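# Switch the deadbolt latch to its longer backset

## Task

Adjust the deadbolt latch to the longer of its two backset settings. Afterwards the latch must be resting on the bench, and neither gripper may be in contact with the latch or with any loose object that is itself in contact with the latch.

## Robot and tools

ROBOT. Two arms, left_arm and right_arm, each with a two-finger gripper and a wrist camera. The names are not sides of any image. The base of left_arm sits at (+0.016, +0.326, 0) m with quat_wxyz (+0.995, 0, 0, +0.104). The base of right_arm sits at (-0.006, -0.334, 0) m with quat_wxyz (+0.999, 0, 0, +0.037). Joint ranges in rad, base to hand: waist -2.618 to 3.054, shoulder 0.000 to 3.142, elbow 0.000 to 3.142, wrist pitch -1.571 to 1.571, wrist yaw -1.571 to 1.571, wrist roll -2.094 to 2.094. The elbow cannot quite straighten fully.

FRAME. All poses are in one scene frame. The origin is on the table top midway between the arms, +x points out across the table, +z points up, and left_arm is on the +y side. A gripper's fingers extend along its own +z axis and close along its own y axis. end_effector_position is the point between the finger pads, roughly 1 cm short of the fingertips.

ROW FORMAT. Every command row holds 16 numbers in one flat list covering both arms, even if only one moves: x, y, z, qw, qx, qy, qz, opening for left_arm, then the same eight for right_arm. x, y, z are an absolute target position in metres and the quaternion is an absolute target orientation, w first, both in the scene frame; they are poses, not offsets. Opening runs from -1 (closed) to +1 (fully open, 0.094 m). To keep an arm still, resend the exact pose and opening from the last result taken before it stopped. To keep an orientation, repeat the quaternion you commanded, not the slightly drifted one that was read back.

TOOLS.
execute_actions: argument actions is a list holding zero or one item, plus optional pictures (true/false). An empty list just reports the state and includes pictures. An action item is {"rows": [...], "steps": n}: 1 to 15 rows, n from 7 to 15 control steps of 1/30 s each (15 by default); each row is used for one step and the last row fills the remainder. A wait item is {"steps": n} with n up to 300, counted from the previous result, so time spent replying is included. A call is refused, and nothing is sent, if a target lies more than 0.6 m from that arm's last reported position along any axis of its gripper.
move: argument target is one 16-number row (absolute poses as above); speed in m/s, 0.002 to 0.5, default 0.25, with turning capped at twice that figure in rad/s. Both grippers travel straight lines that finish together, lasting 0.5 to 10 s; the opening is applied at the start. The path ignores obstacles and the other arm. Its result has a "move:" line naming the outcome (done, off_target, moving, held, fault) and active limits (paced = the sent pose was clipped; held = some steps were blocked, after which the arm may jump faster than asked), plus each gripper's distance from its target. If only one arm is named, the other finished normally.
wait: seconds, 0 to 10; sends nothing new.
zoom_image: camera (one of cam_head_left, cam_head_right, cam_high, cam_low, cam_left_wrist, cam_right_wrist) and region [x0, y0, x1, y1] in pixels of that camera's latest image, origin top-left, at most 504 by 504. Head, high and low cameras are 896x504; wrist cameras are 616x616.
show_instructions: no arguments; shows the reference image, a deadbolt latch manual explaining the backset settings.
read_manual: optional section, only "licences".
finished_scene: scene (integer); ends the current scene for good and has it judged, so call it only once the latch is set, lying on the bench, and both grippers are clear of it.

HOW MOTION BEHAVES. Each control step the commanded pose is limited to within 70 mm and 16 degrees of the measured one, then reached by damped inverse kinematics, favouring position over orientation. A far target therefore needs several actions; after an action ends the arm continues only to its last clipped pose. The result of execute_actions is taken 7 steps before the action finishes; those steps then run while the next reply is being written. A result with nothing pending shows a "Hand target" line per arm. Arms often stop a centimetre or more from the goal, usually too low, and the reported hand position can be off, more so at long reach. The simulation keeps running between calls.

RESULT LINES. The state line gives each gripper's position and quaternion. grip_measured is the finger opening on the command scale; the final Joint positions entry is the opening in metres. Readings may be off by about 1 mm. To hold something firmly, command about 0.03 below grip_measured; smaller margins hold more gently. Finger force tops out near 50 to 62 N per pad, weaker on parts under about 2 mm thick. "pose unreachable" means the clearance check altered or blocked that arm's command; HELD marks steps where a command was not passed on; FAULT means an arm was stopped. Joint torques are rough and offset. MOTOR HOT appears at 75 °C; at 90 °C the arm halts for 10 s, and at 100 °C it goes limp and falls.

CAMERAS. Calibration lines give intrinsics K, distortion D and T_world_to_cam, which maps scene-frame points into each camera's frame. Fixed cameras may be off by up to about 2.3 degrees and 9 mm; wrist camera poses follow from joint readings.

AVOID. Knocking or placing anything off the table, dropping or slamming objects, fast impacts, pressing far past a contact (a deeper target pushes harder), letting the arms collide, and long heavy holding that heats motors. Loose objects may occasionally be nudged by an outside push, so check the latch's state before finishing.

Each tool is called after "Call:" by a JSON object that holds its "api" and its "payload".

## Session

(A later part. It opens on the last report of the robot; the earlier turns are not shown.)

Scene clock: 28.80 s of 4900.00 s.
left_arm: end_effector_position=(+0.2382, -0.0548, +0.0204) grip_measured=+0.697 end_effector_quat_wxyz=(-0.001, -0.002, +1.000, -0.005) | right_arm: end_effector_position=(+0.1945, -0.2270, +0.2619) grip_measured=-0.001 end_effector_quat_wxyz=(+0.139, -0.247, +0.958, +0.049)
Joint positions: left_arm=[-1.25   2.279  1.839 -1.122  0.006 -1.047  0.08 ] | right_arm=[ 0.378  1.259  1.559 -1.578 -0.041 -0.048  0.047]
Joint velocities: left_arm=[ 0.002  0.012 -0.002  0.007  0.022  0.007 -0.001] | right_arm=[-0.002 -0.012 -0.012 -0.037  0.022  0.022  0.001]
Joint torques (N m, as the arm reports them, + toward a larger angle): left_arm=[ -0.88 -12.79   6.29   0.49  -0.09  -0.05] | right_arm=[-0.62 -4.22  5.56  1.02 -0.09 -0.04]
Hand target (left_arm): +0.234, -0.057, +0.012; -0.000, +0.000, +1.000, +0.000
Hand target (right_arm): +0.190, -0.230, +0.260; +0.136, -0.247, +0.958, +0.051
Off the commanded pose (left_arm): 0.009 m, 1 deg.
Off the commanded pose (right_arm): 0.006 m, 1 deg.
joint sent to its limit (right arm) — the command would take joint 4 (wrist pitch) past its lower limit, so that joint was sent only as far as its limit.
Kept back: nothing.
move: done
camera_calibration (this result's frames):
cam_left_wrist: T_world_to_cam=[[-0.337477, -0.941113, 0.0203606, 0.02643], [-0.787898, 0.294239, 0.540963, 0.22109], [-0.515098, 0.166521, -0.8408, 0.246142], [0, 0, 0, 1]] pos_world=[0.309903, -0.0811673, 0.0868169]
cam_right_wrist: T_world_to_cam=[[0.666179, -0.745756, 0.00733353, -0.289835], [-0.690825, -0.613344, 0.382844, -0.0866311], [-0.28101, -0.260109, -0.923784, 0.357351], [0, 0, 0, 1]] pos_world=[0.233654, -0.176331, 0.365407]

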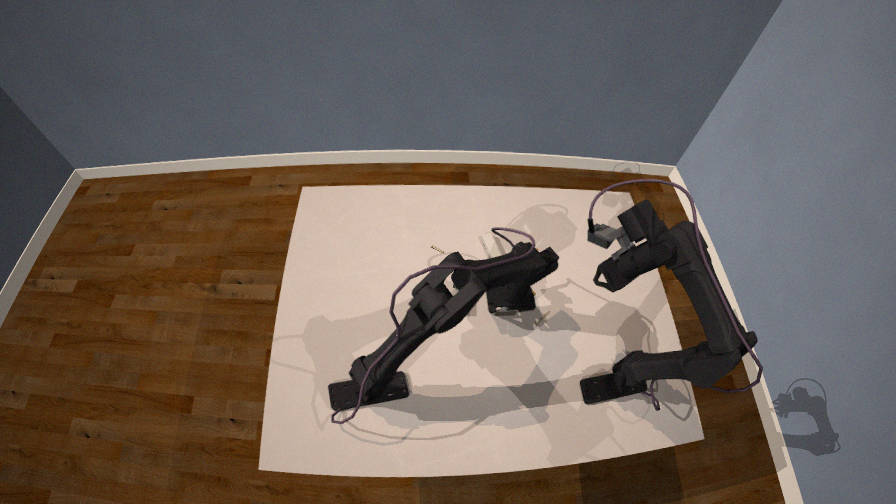

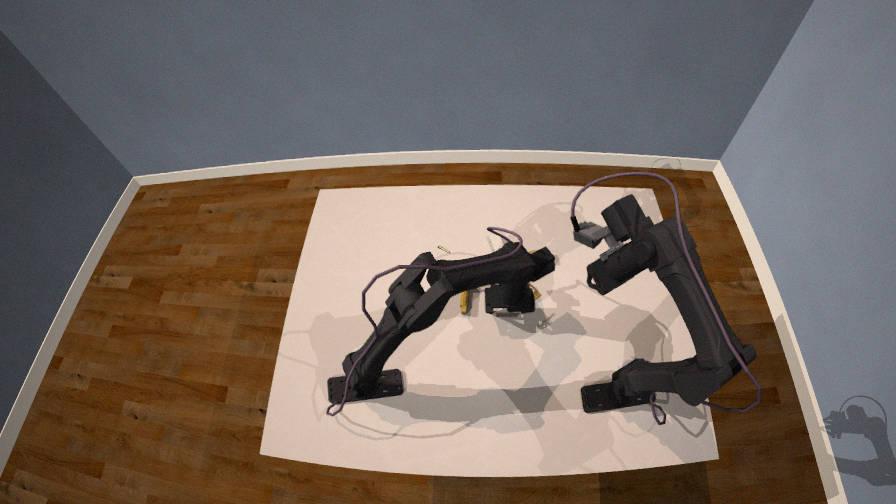

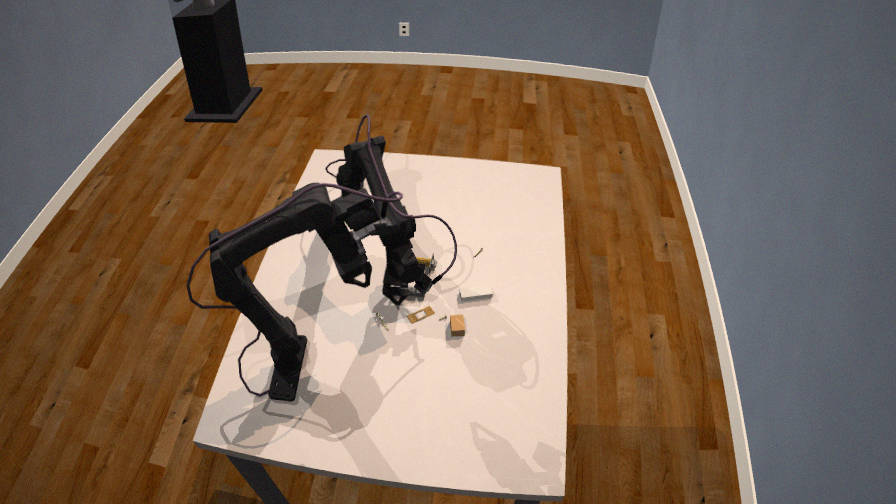

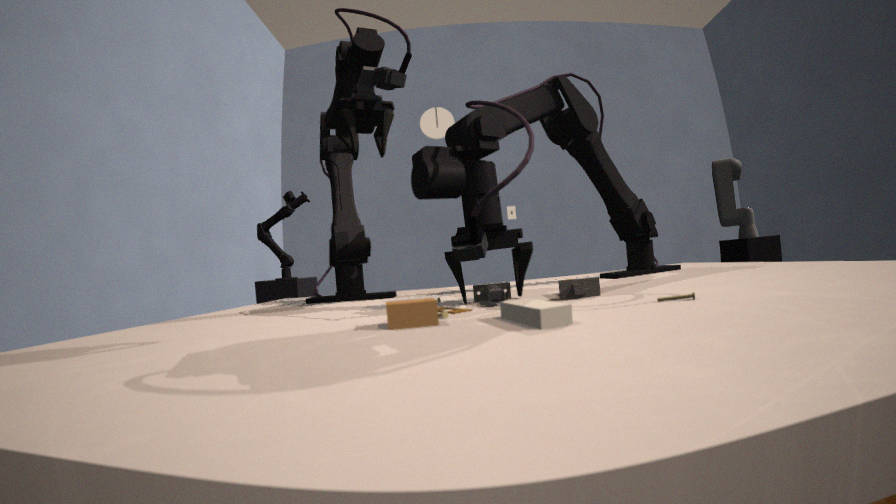

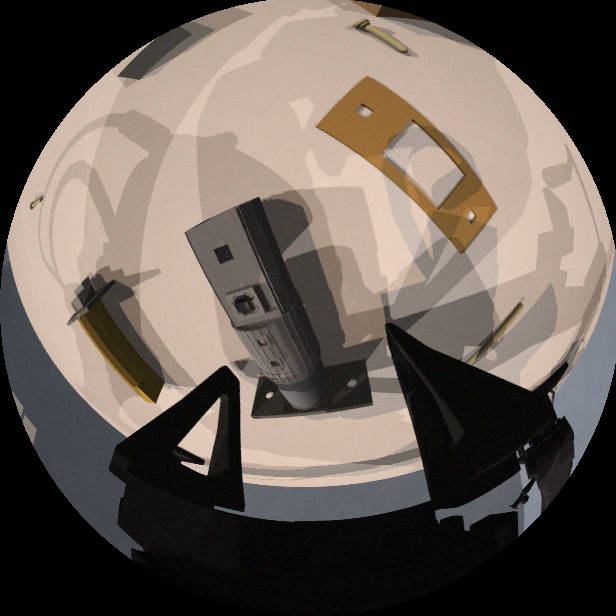

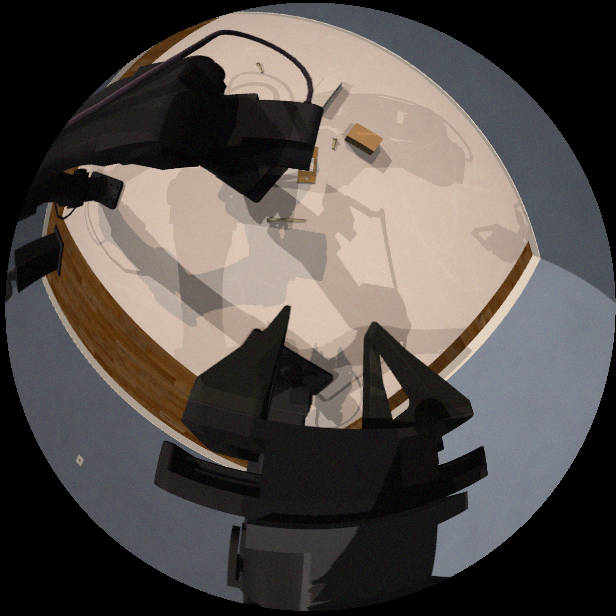

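Call:
{"api": "move", "payload": {"target": [0.224, -0.056, 0.014, 0.0, 0.0, 1.0, 0.0, 0.7, 0.19, -0.23, 0.26, 0.132, -0.247, 0.959, 0.05, 0.0], "speed": 0.05}}

Scene clock: 29.80 s of 4900.00 s.
left_arm: end_effector_position=(+0.2335, -0.0569, +0.0193) grip_measured=+0.697 end_effector_quat_wxyz=(+0.006, -0.005, +1.000, -0.005) | right_arm: end_effector_position=(+0.1945, -0.2270, +0.2619) grip_measured=-0.001 end_effector_quat_wxyz=(+0.139, -0.247, +0.958, +0.049)
Joint positions: left_arm=[-1.266  2.271  1.819 -1.105 -0.005 -1.068  0.08 ] | right_arm=[ 0.378  1.259  1.559 -1.578 -0.041 -0.048  0.047]
Joint velocities: left_arm=[ 0.002 -0.007  0.007 -0.051 -0.022  0.051 -0.001] | right_arm=[-0.002  0.007 -0.002 -0.007  0.007 -0.022 -0.001]
Joint torques (N m, as the arm reports them, + toward a larger angle): left_arm=[ -1.15 -14.1    4.81   0.45   0.04  -0.05] | right_arm=[-0.58 -4.15  5.52  1.04 -0.08 -0.08]
Hand target (left_arm): +0.224, -0.056, +0.014; -0.000, +0.000, +1.000, +0.000
Hand target (right_arm): +0.190, -0.230, +0.260; +0.136, -0.247, +0.958, +0.051
Off the commanded pose (left_arm): 0.011 m, 1 deg.
Off the commanded pose (right_arm): 0.006 m, 1 deg.
joint sent to its limit (right arm) — the command would take joint 4 (wrist pitch) past its lower limit, so that joint was sent only as far as its limit.
Kept back: nothing.
move: off_target (left_arm)
camera_calibration (this result's frames):
cam_left_wrist: T_world_to_cam=[[-0.332207, -0.94306, 0.0166062, 0.0217017], [-0.796459, 0.289909, 0.530665, 0.220531], [-0.505263, 0.163065, -0.847419, 0.240744], [0, 0, 0, 1]] pos_world=[0.304493, -0.0827249, 0.0866227]
cam_right_wrist: T_world_to_cam=[[0.666179, -0.745756, 0.00733353, -0.289835], [-0.690825, -0.613344, 0.382844, -0.0866311], [-0.28101, -0.260109, -0.923784, 0.357351], [0, 0, 0, 1]] pos_world=[0.233654, -0.176331, 0.365407]

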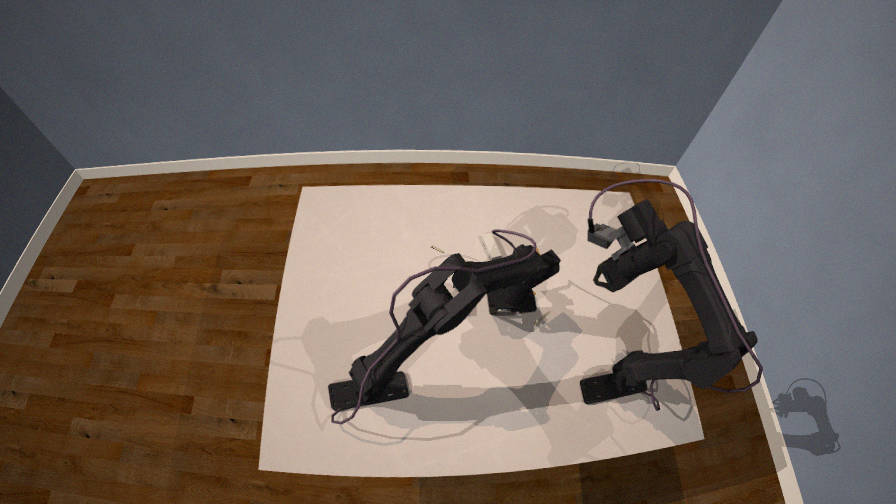

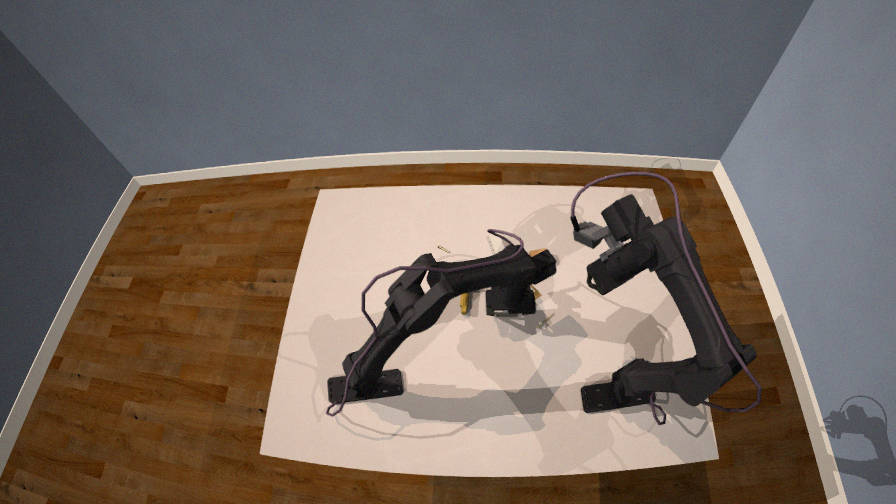

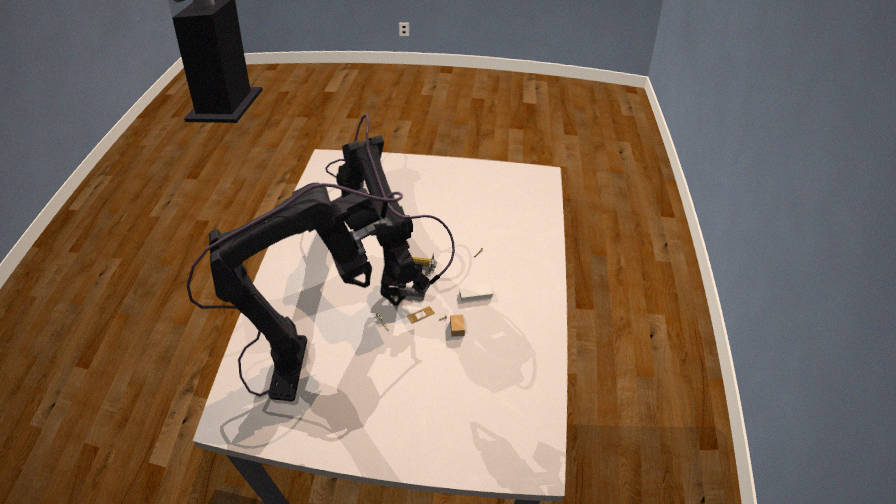

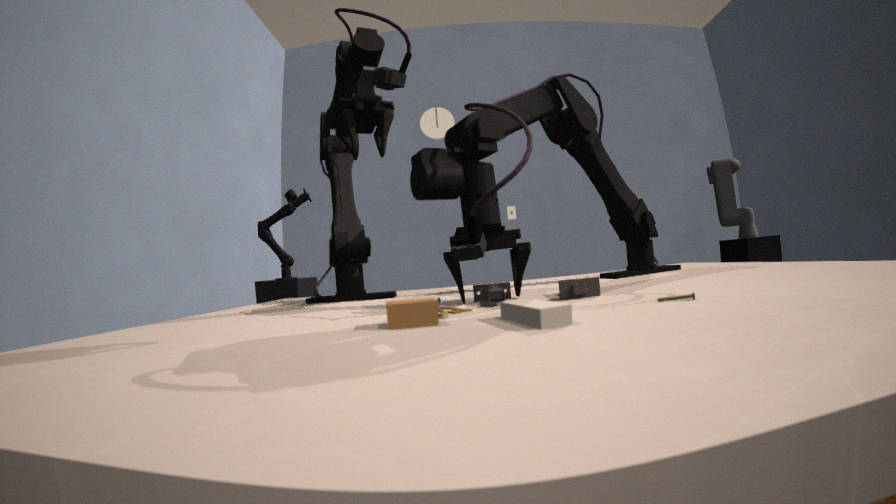

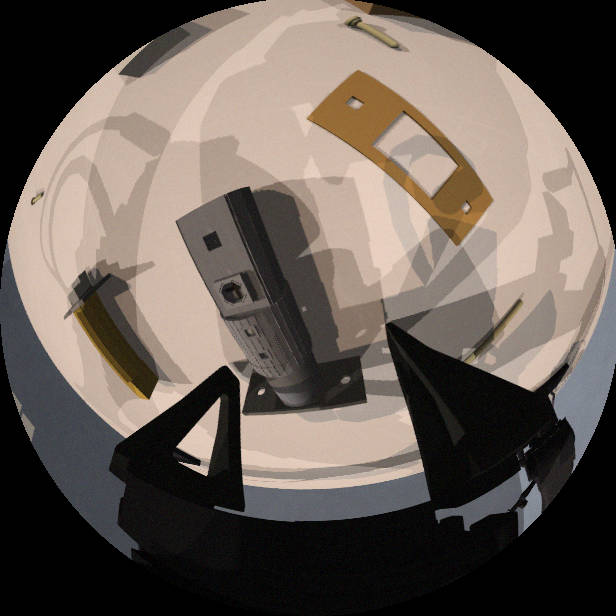

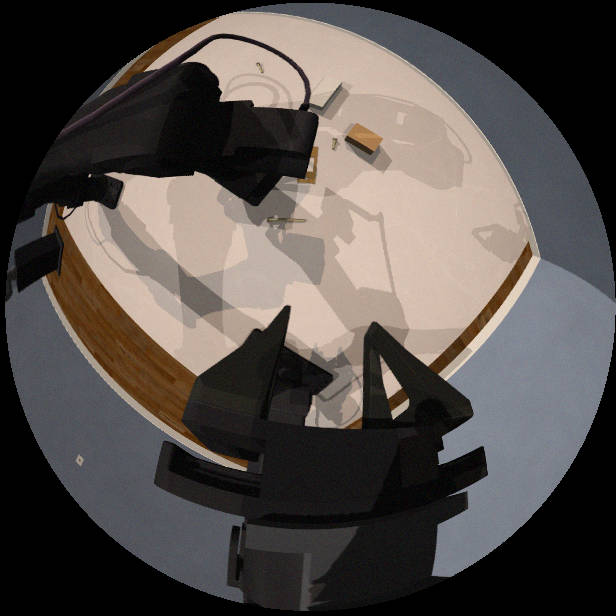

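Call:
{"api": "execute_actions", "payload": {"actions": [{"rows": [[0.2335, -0.054, 0.019, 0.0, 0.0, 1.0, 0.0, 0.10, 0.19, -0.23, 0.26, 0.132, -0.247, 0.959, 0.05, 0.0]], "steps": 15}]}}

Call:
{"api": "execute_actions", "payload": {"actions": [{"steps": 10}]}}

Scene clock: 30.23 s of 4900.00 s.
left_arm: end_effector_position=(+0.2330, -0.0575, +0.0193) grip_measured=+0.186 end_effector_quat_wxyz=(+0.004, -0.002, +1.000, -0.007) | right_arm: end_effector_position=(+0.1945, -0.2270, +0.2619) grip_measured=-0.001 end_effector_quat_wxyz=(+0.139, -0.247, +0.958, +0.049)
Joint positions: left_arm=[-1.266  2.271  1.819 -1.104 -0.001 -1.062  0.056] | right_arm=[ 0.378  1.259  1.559 -1.578 -0.041 -0.048  0.047]
Joint velocities: left_arm=[ 0.007  0.027 -0.007  0.051 -0.037  0.037 -0.   ] | right_arm=[-0.002 -0.012  0.007 -0.022 -0.095 -0.007 -0.   ]
Joint torques (N m, as the arm reports them, + toward a larger angle): left_arm=[  0.36 -13.59   7.96   0.22  -0.03   0.09] | right_arm=[-0.6  -4.09  5.48  1.04 -0.06 -0.09]
joint sent to its limit (right arm) — the command would take joint 4 (wrist pitch) past its lower limit, so that joint was sent only as far as its limit.
Steps of this call (steps 1 to 5: nothing new was sent; steps 6 to 13: the first 8 steps of this action). Readings (end_effector_position):
6: left_arm (+0.2334, -0.0569, +0.0193) | right_arm (+0.1945, -0.2270, +0.2619)
7: left_arm (+0.2332, -0.0572, +0.0193) | right_arm (+0.1945, -0.2270, +0.2619)
9: left_arm (+0.2330, -0.0576, +0.0193) | right_arm (+0.1945, -0.2270, +0.2619)
13: the state above

Scene clock: 30.57 s of 4900.00 s.
left_arm: end_effector_position=(+0.2330, -0.0575, +0.0193) grip_measured=+0.186 end_effector_quat_wxyz=(+0.004, -0.002, +1.000, -0.007) | right_arm: end_effector_position=(+0.1945, -0.2270, +0.2619) grip_measured=-0.001 end_effector_quat_wxyz=(+0.139, -0.247, +0.958, +0.049)
Joint positions: left_arm=[-1.266  2.271  1.819 -1.104 -0.001 -1.062  0.056] | right_arm=[ 0.378  1.259  1.559 -1.578 -0.041 -0.048  0.047]
Joint velocities: left_arm=[-0.012 -0.007 -0.022  0.095 -0.066 -0.022 -0.   ] | right_arm=[ 0.017  0.002  0.002 -0.022  0.007  0.022  0.   ]
Joint torques (N m, as the arm reports them, + toward a larger angle): left_arm=[  0.42 -13.56   7.98   0.2   -0.01   0.09] | right_arm=[-0.59 -4.11  5.58  1.05 -0.08 -0.06]
Hand target (left_arm): +0.234, -0.054, +0.019; +0.000, -0.000, +1.000, -0.000
Hand target (right_arm): +0.190, -0.230, +0.260; +0.136, -0.247, +0.958, +0.051
Off the commanded pose (left_arm): 0.004 m, 1 deg.
Off the commanded pose (right_arm): 0.006 m, 1 deg.
joint sent to its limit (right arm) — the command would take joint 4 (wrist pitch) past its lower limit, so that joint was sent only as far as its limit.
Kept back: nothing.
Steps of this call (steps 1 to 7: the last 7 steps of your previous action; steps 8 to 10: nothing new was sent). Readings (end_effector_position):
1: left_arm (+0.2330, -0.0575, +0.0193) | right_arm (+0.1945, -0.2270, +0.2619)
2: left_arm (+0.2330, -0.0575, +0.0193) | right_arm (+0.1945, -0.2270, +0.2619)
4: left_arm (+0.2330, -0.0575, +0.0193) | right_arm (+0.1945, -0.2270, +0.2619)
8: left_arm (+0.2330, -0.0575, +0.0193) | right_arm (+0.1945, -0.2270, +0.2619)
10: the state above

The grip now reads 0.186, so the faceplate is held. Next I'll reorient to the stiff pose and bring the right arm above it.

Call:
{"api": "move", "payload": {"target": [0.27, -0.09, 0.085, 0.6576, 0.3115, 0.5921, -0.3460, 0.10, 0.19, -0.23, 0.26, 0.132, -0.247, 0.959, 0.05, 0.0], "speed": 0.2}}

Call:
{"api": "move", "payload": {"target": [0.27, -0.09, 0.085, 0.6576, 0.3115, 0.5921, -0.3460, 0.10, 0.273, -0.090, 0.165, 0.0, -0.251, 0.968, 0.0, 0.0], "speed": 0.15}}

Scene clock: 36.03 s of 4900.00 s.
left_arm: end_effector_position=(+0.2632, -0.0865, +0.0820) grip_measured=+0.185 end_effector_quat_wxyz=(+0.624, +0.335, +0.633, -0.315) | right_arm: end_effector_position=(+0.1945, -0.2270, +0.2619) grip_measured=-0.001 end_effector_quat_wxyz=(+0.139, -0.247, +0.958, +0.049)
Joint positions: left_arm=[-1.287  2.193  0.618  1.55  -0.125  0.016  0.056] | right_arm=[ 0.378  1.259  1.559 -1.578 -0.041 -0.048  0.047]
Joint velocities: left_arm=[ 0.017 -0.007  0.017 -0.066 -0.051 -0.037 -0.001] | right_arm=[-0.027  0.012  0.017 -0.066  0.022  0.022  0.001]
Joint torques (N m, as the arm reports them, + toward a larger angle): left_arm=[ 0.92 -9.64  4.91  2.44  0.08  0.07] | right_arm=[-0.59 -4.17  5.6   1.04 -0.09 -0.09]
Hand target (left_arm): +0.267, -0.086, +0.090; +0.636, +0.330, +0.620, -0.320
Hand target (right_arm): +0.190, -0.230, +0.260; +0.136, -0.247, +0.958, +0.051
Off the commanded pose (left_arm): 0.008 m, 8 deg.
Off the commanded pose (right_arm): 0.006 m, 1 deg.
joint sent to its limit (left arm) — the command would take joint 4 (wrist pitch) past its upper limit, so that joint was sent only as far as its limit.
joint sent to its limit (right arm) — the command would take joint 4 (wrist pitch) past its lower limit, so that joint was sent only as far as its limit.
Kept back: nothing.
move: off_target (left_arm)
camera_calibration (this result's frames):
cam_left_wrist: T_world_to_cam=[[-0.772186, -0.524124, -0.359198, 0.185422], [-0.0739312, 0.635586, -0.768482, 0.165681], [0.631081, -0.566855, -0.52954, -0.0745163], [0, 0, 0, 1]] pos_world=[0.202455, -0.0503608, 0.154467]
cam_right_wrist: T_world_to_cam=[[0.666179, -0.745756, 0.00733353, -0.289835], [-0.690825, -0.613344, 0.382844, -0.0866311], [-0.28101, -0.260109, -0.923784, 0.357351], [0, 0, 0, 1]] pos_world=[0.233654, -0.176331, 0.365407]

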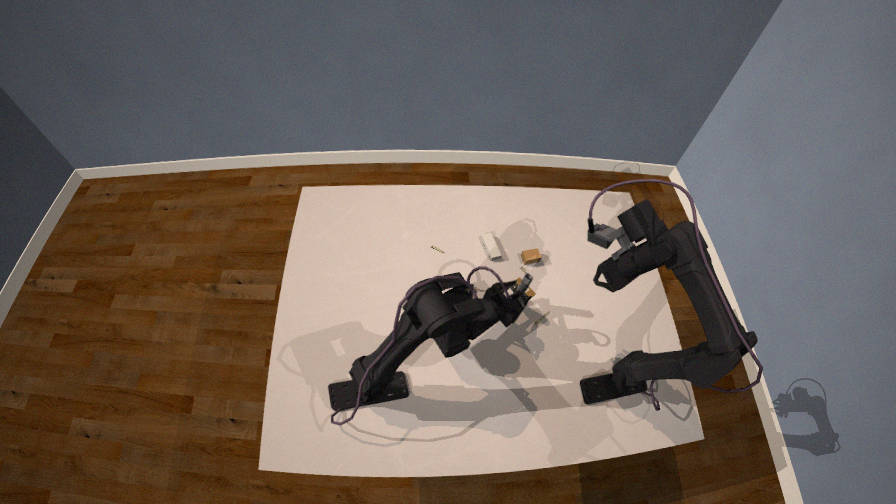

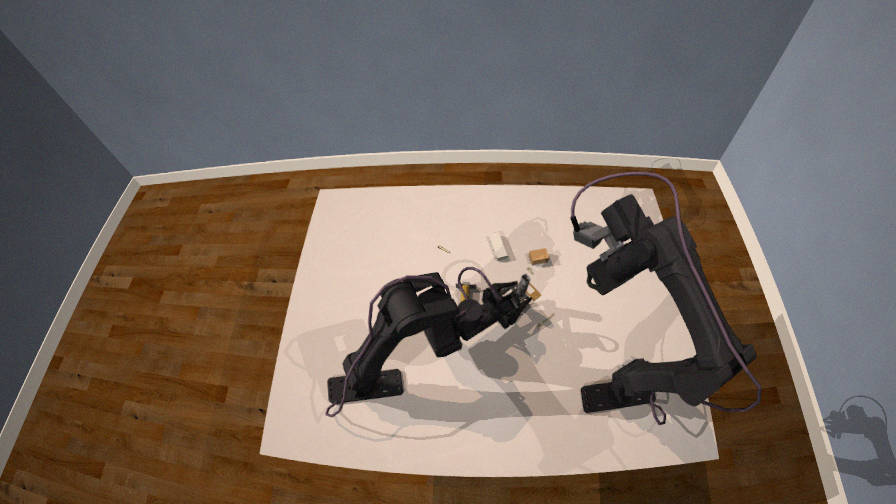

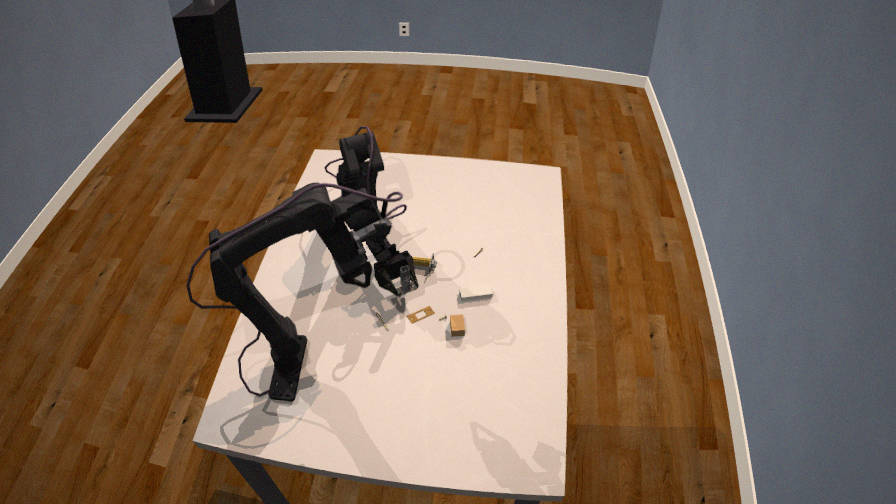

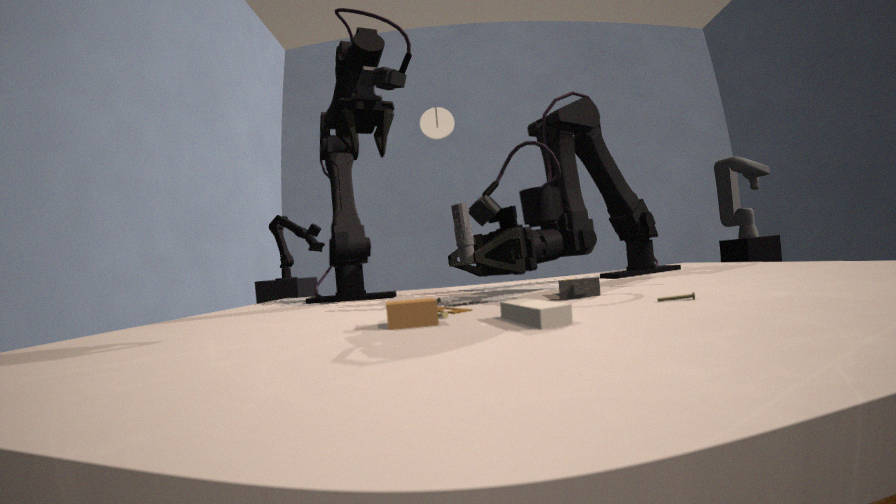

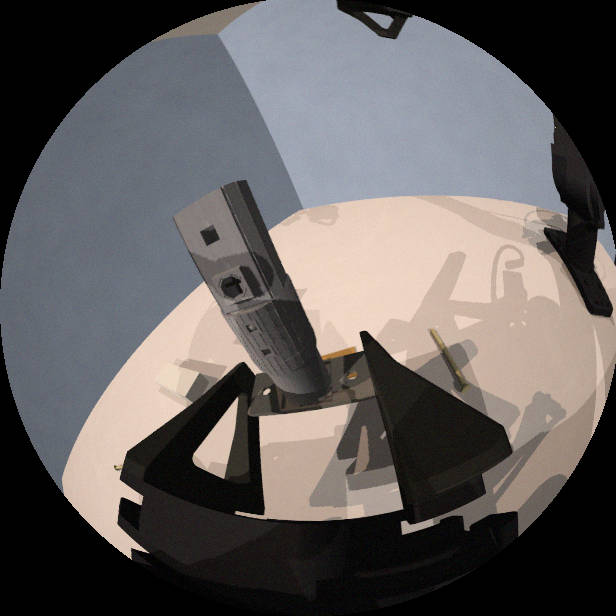

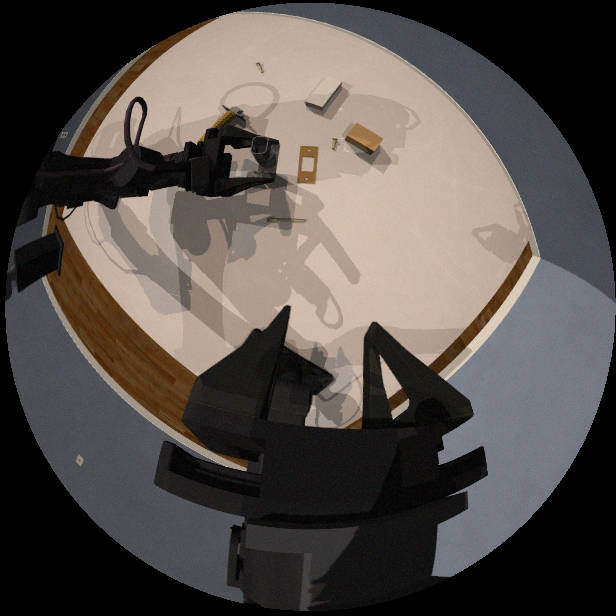

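Scene clock: 37.80 s of 4900.00 s.
left_arm: end_effector_position=(+0.2636, -0.0859, +0.0767) grip_measured=+0.185 end_effector_quat_wxyz=(+0.618, +0.338, +0.634, -0.318) | right_arm: end_effector_position=(+0.2736, -0.0956, +0.1599) grip_measured=-0.001 end_effector_quat_wxyz=(-0.010, -0.250, +0.968, -0.005)
Joint positions: left_arm=[-1.279  2.206  0.618  1.554 -0.106  0.012  0.056] | right_arm=[ 0.629  1.98   1.93  -1.542 -0.001  0.197  0.047]
Joint velocities: left_arm=[-0.002 -0.012  0.002  0.081 -0.051 -0.007 -0.001] | right_arm=[-0.012 -0.007 -0.007 -0.051  0.007 -0.022  0.   ]
Joint torques (N m, as the arm reports them, + toward a larger angle): left_arm=[ 0.83 -8.88  6.74  2.41  0.08 -0.08] | right_arm=[  0.39 -10.17  10.43   0.26   0.04   0.01]
Hand target (left_arm): +0.270, -0.090, +0.085; +0.630, +0.327, +0.623, -0.329
Hand target (right_arm): +0.275, -0.093, +0.168; -0.001, -0.249, +0.968, -0.001
Off the commanded pose (left_arm): 0.011 m, 8 deg.
Off the commanded pose (right_arm): 0.008 m, 1 deg.
joint sent to its limit (left arm) — the command would take joint 4 (wrist pitch) past its upper limit, so that joint was sent only as far as its limit.
Kept back: nothing.
move: off_target (left_arm)
camera_calibration (this result's frames):
cam_left_wrist: T_world_to_cam=[[-0.78079, -0.513974, -0.355243, 0.187019], [-0.0739248, 0.64058, -0.764325, 0.16146], [0.620405, -0.570516, -0.538154, -0.0740707], [0, 0, 0, 1]] pos_world=[0.203912, -0.0495641, 0.149984]
cam_right_wrist: T_world_to_cam=[[0.66192, -0.7488, -0.0340838, -0.236216], [-0.554309, -0.519591, 0.650206, 0.0165085], [-0.504583, -0.411491, -0.758993, 0.339832], [0, 0, 0, 1]] pos_world=[0.336981, -0.0284629, 0.239145]

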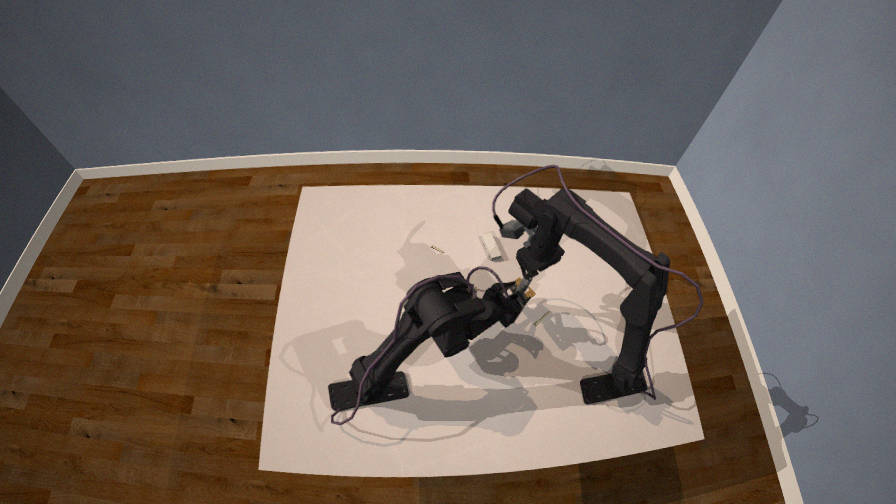

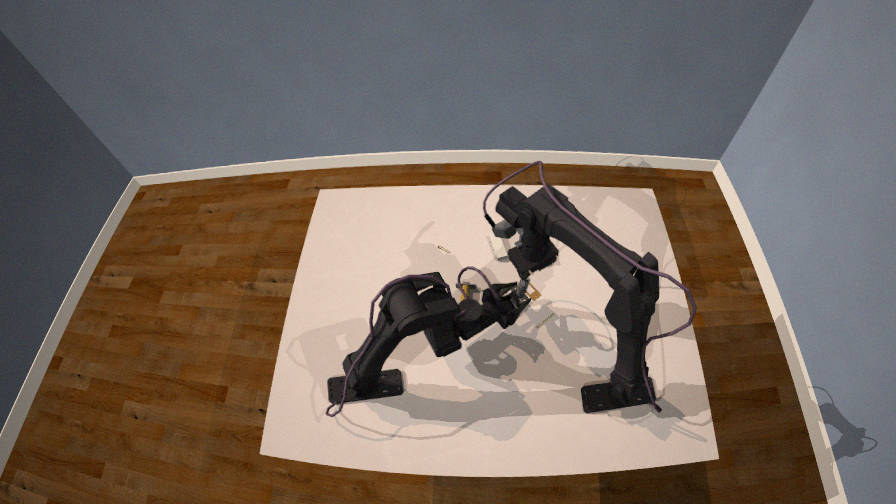

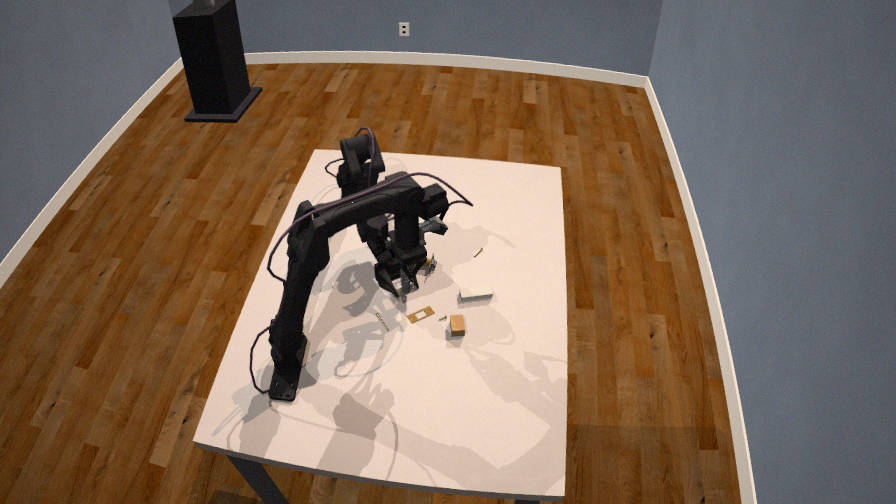

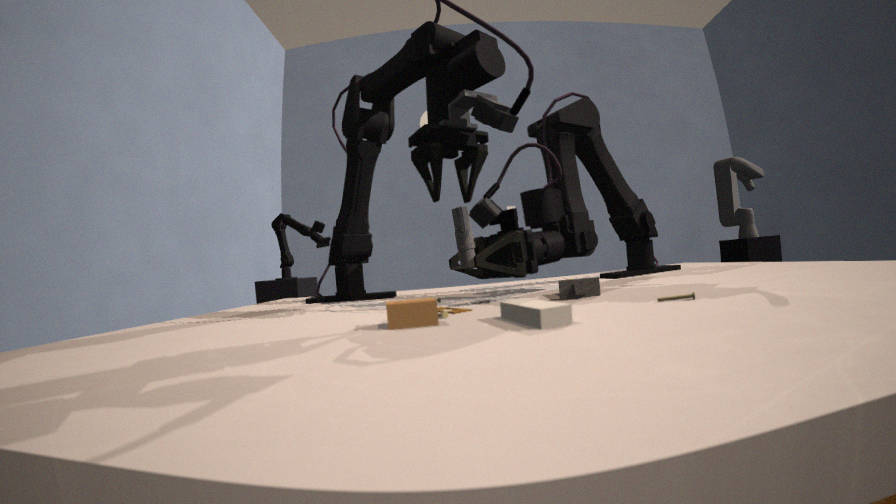

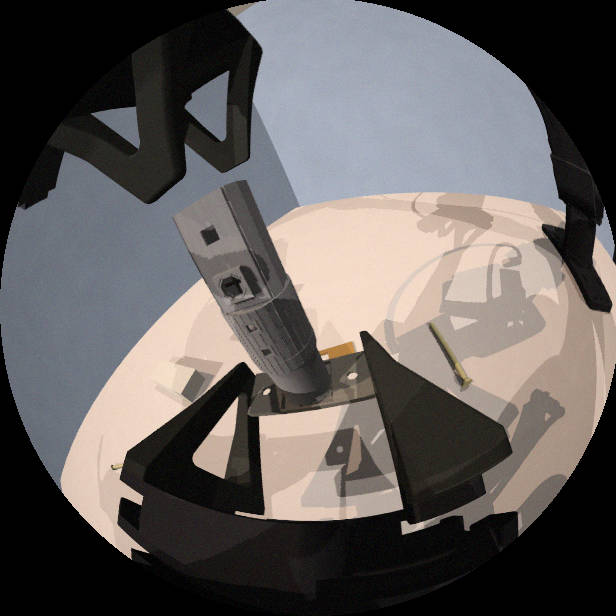

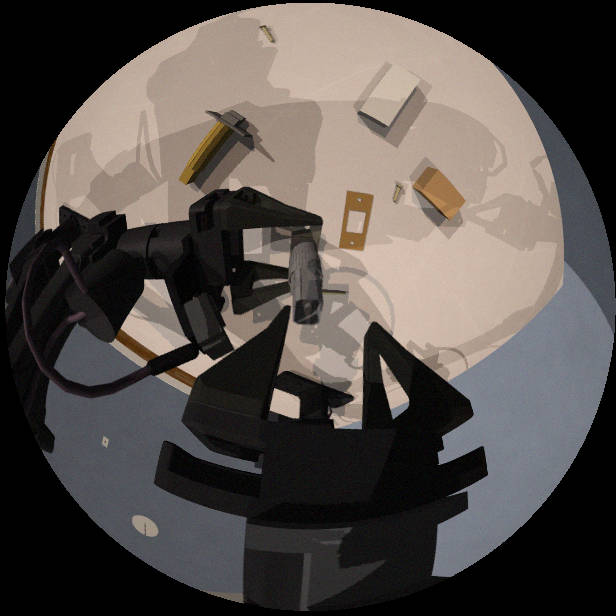

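Call:
{"api": "move", "payload": {"target": [0.27, -0.09, 0.085, 0.6576, 0.3115, 0.5921, -0.3460, 0.10, 0.2640, -0.0860, 0.118, 0.0, -0.251, 0.968, 0.0, 0.0], "speed": 0.06}}

Scene clock: 39.67 s of 4900.00 s.
left_arm: end_effector_position=(+0.2636, -0.0859, +0.0767) grip_measured=+0.185 end_effector_quat_wxyz=(+0.618, +0.338, +0.634, -0.318) | right_arm: end_effector_position=(+0.2665, -0.0871, +0.1145) grip_measured=-0.001 end_effector_quat_wxyz=(-0.009, -0.251, +0.968, -0.004)
Joint positions: left_arm=[-1.279  2.206  0.618  1.554 -0.106  0.012  0.056] | right_arm=[ 0.659  1.96   1.72  -1.35  -0.001  0.226  0.047]
Joint velocities: left_arm=[ 0.002 -0.007  0.002 -0.022  0.051 -0.007 -0.001] | right_arm=[-0.007 -0.017  0.012  0.11   0.007  0.007  0.001]
Joint torques (N m, as the arm reports them, + toward a larger angle): left_arm=[ 0.85 -8.92  6.7   2.41  0.06 -0.07] | right_arm=[  0.48 -11.94   6.12   0.51   0.02   0.01]
Hand target (left_arm): +0.270, -0.089, +0.085; +0.630, +0.326, +0.624, -0.329
Hand target (right_arm): +0.264, -0.086, +0.118; -0.000, -0.251, +0.968, -0.000
Off the commanded pose (left_arm): 0.011 m, 8 deg.
Off the commanded pose (right_arm): 0.004 m, 1 deg.
joint sent to its limit (left arm) — the command would take joint 4 (wrist pitch) past its upper limit, so that joint was sent only as far as its limit.
Kept back: nothing.
move: off_target (left_arm)
camera_calibration (this result's frames):
cam_left_wrist: T_world_to_cam=[[-0.78079, -0.513974, -0.355243, 0.187019], [-0.0739248, 0.64058, -0.764325, 0.16146], [0.620405, -0.570516, -0.538154, -0.0740707], [0, 0, 0, 1]] pos_world=[0.203912, -0.0495641, 0.149984]
cam_right_wrist: T_world_to_cam=[[0.663156, -0.747732, -0.0334706, -0.227011], [-0.555248, -0.521447, 0.647914, 0.0468823], [-0.50192, -0.411084, -0.760978, 0.30481], [0, 0, 0, 1]] pos_world=[0.329565, -0.0199945, 0.19398]

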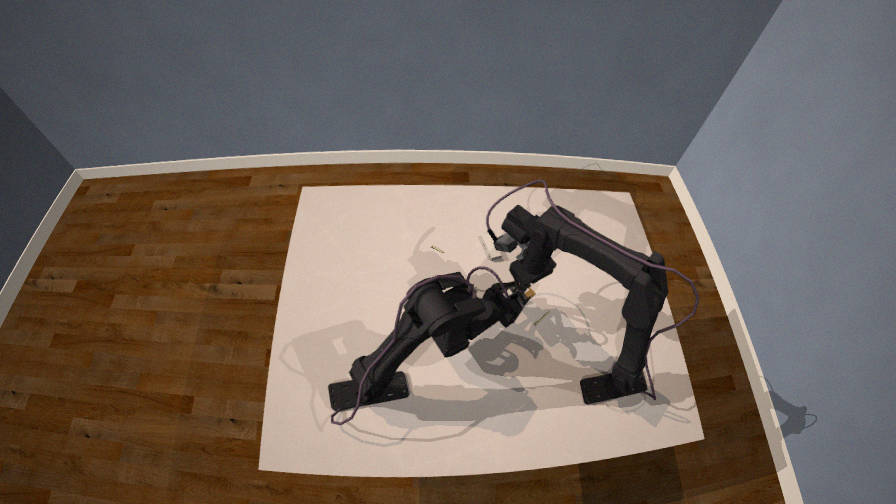

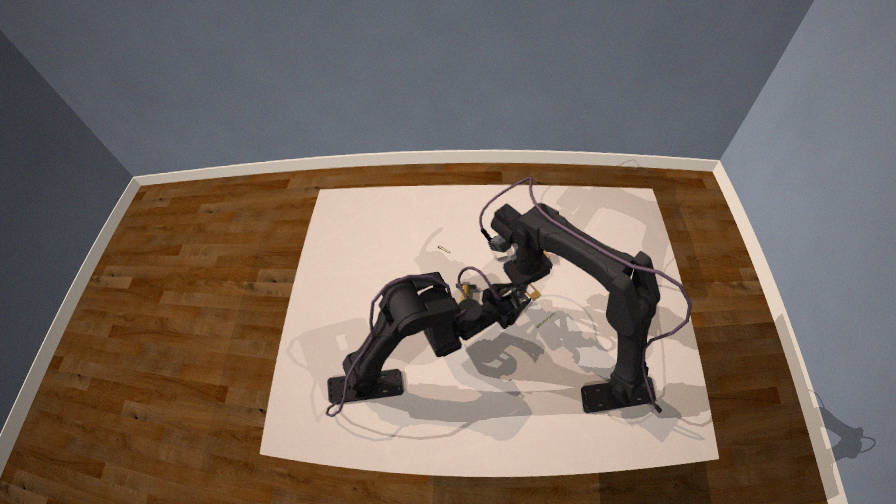

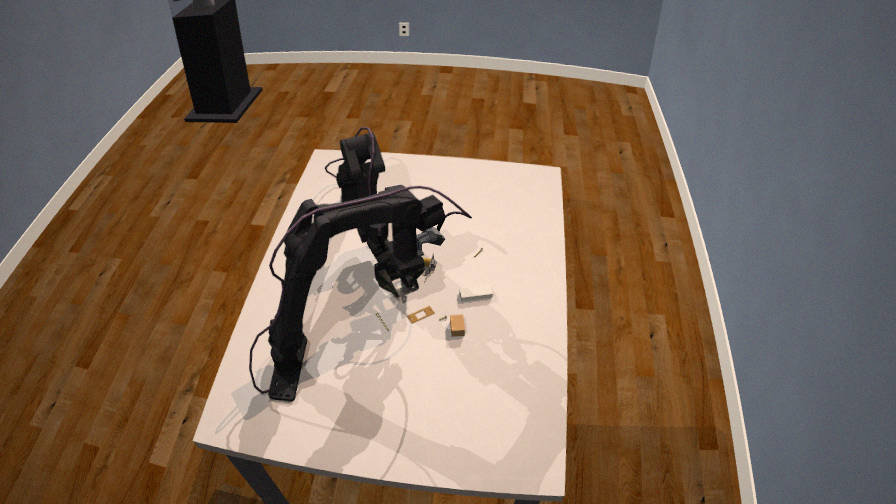

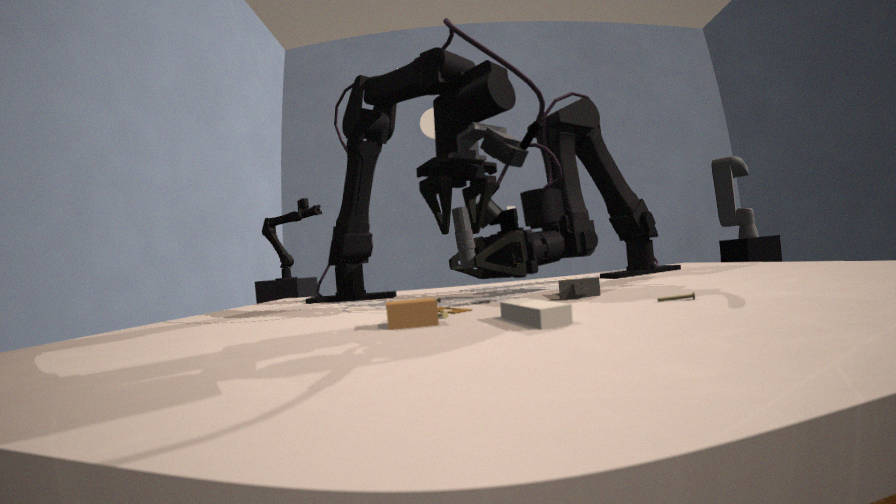

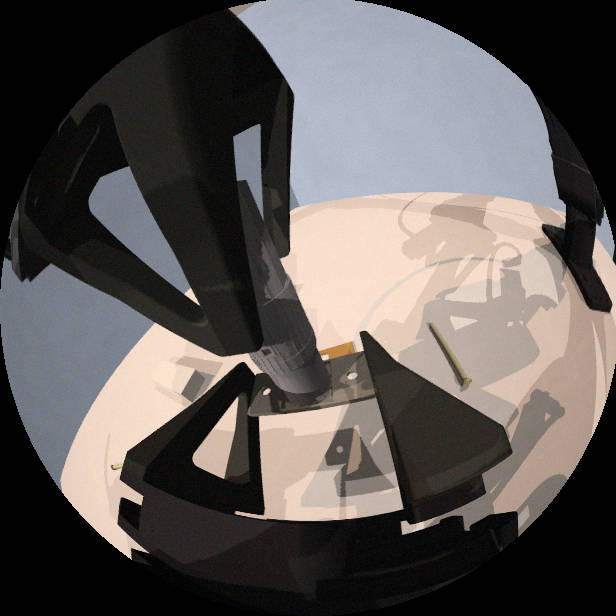

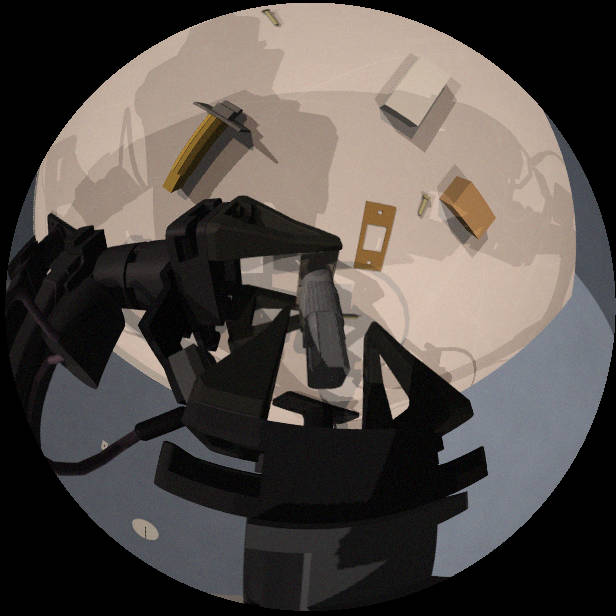

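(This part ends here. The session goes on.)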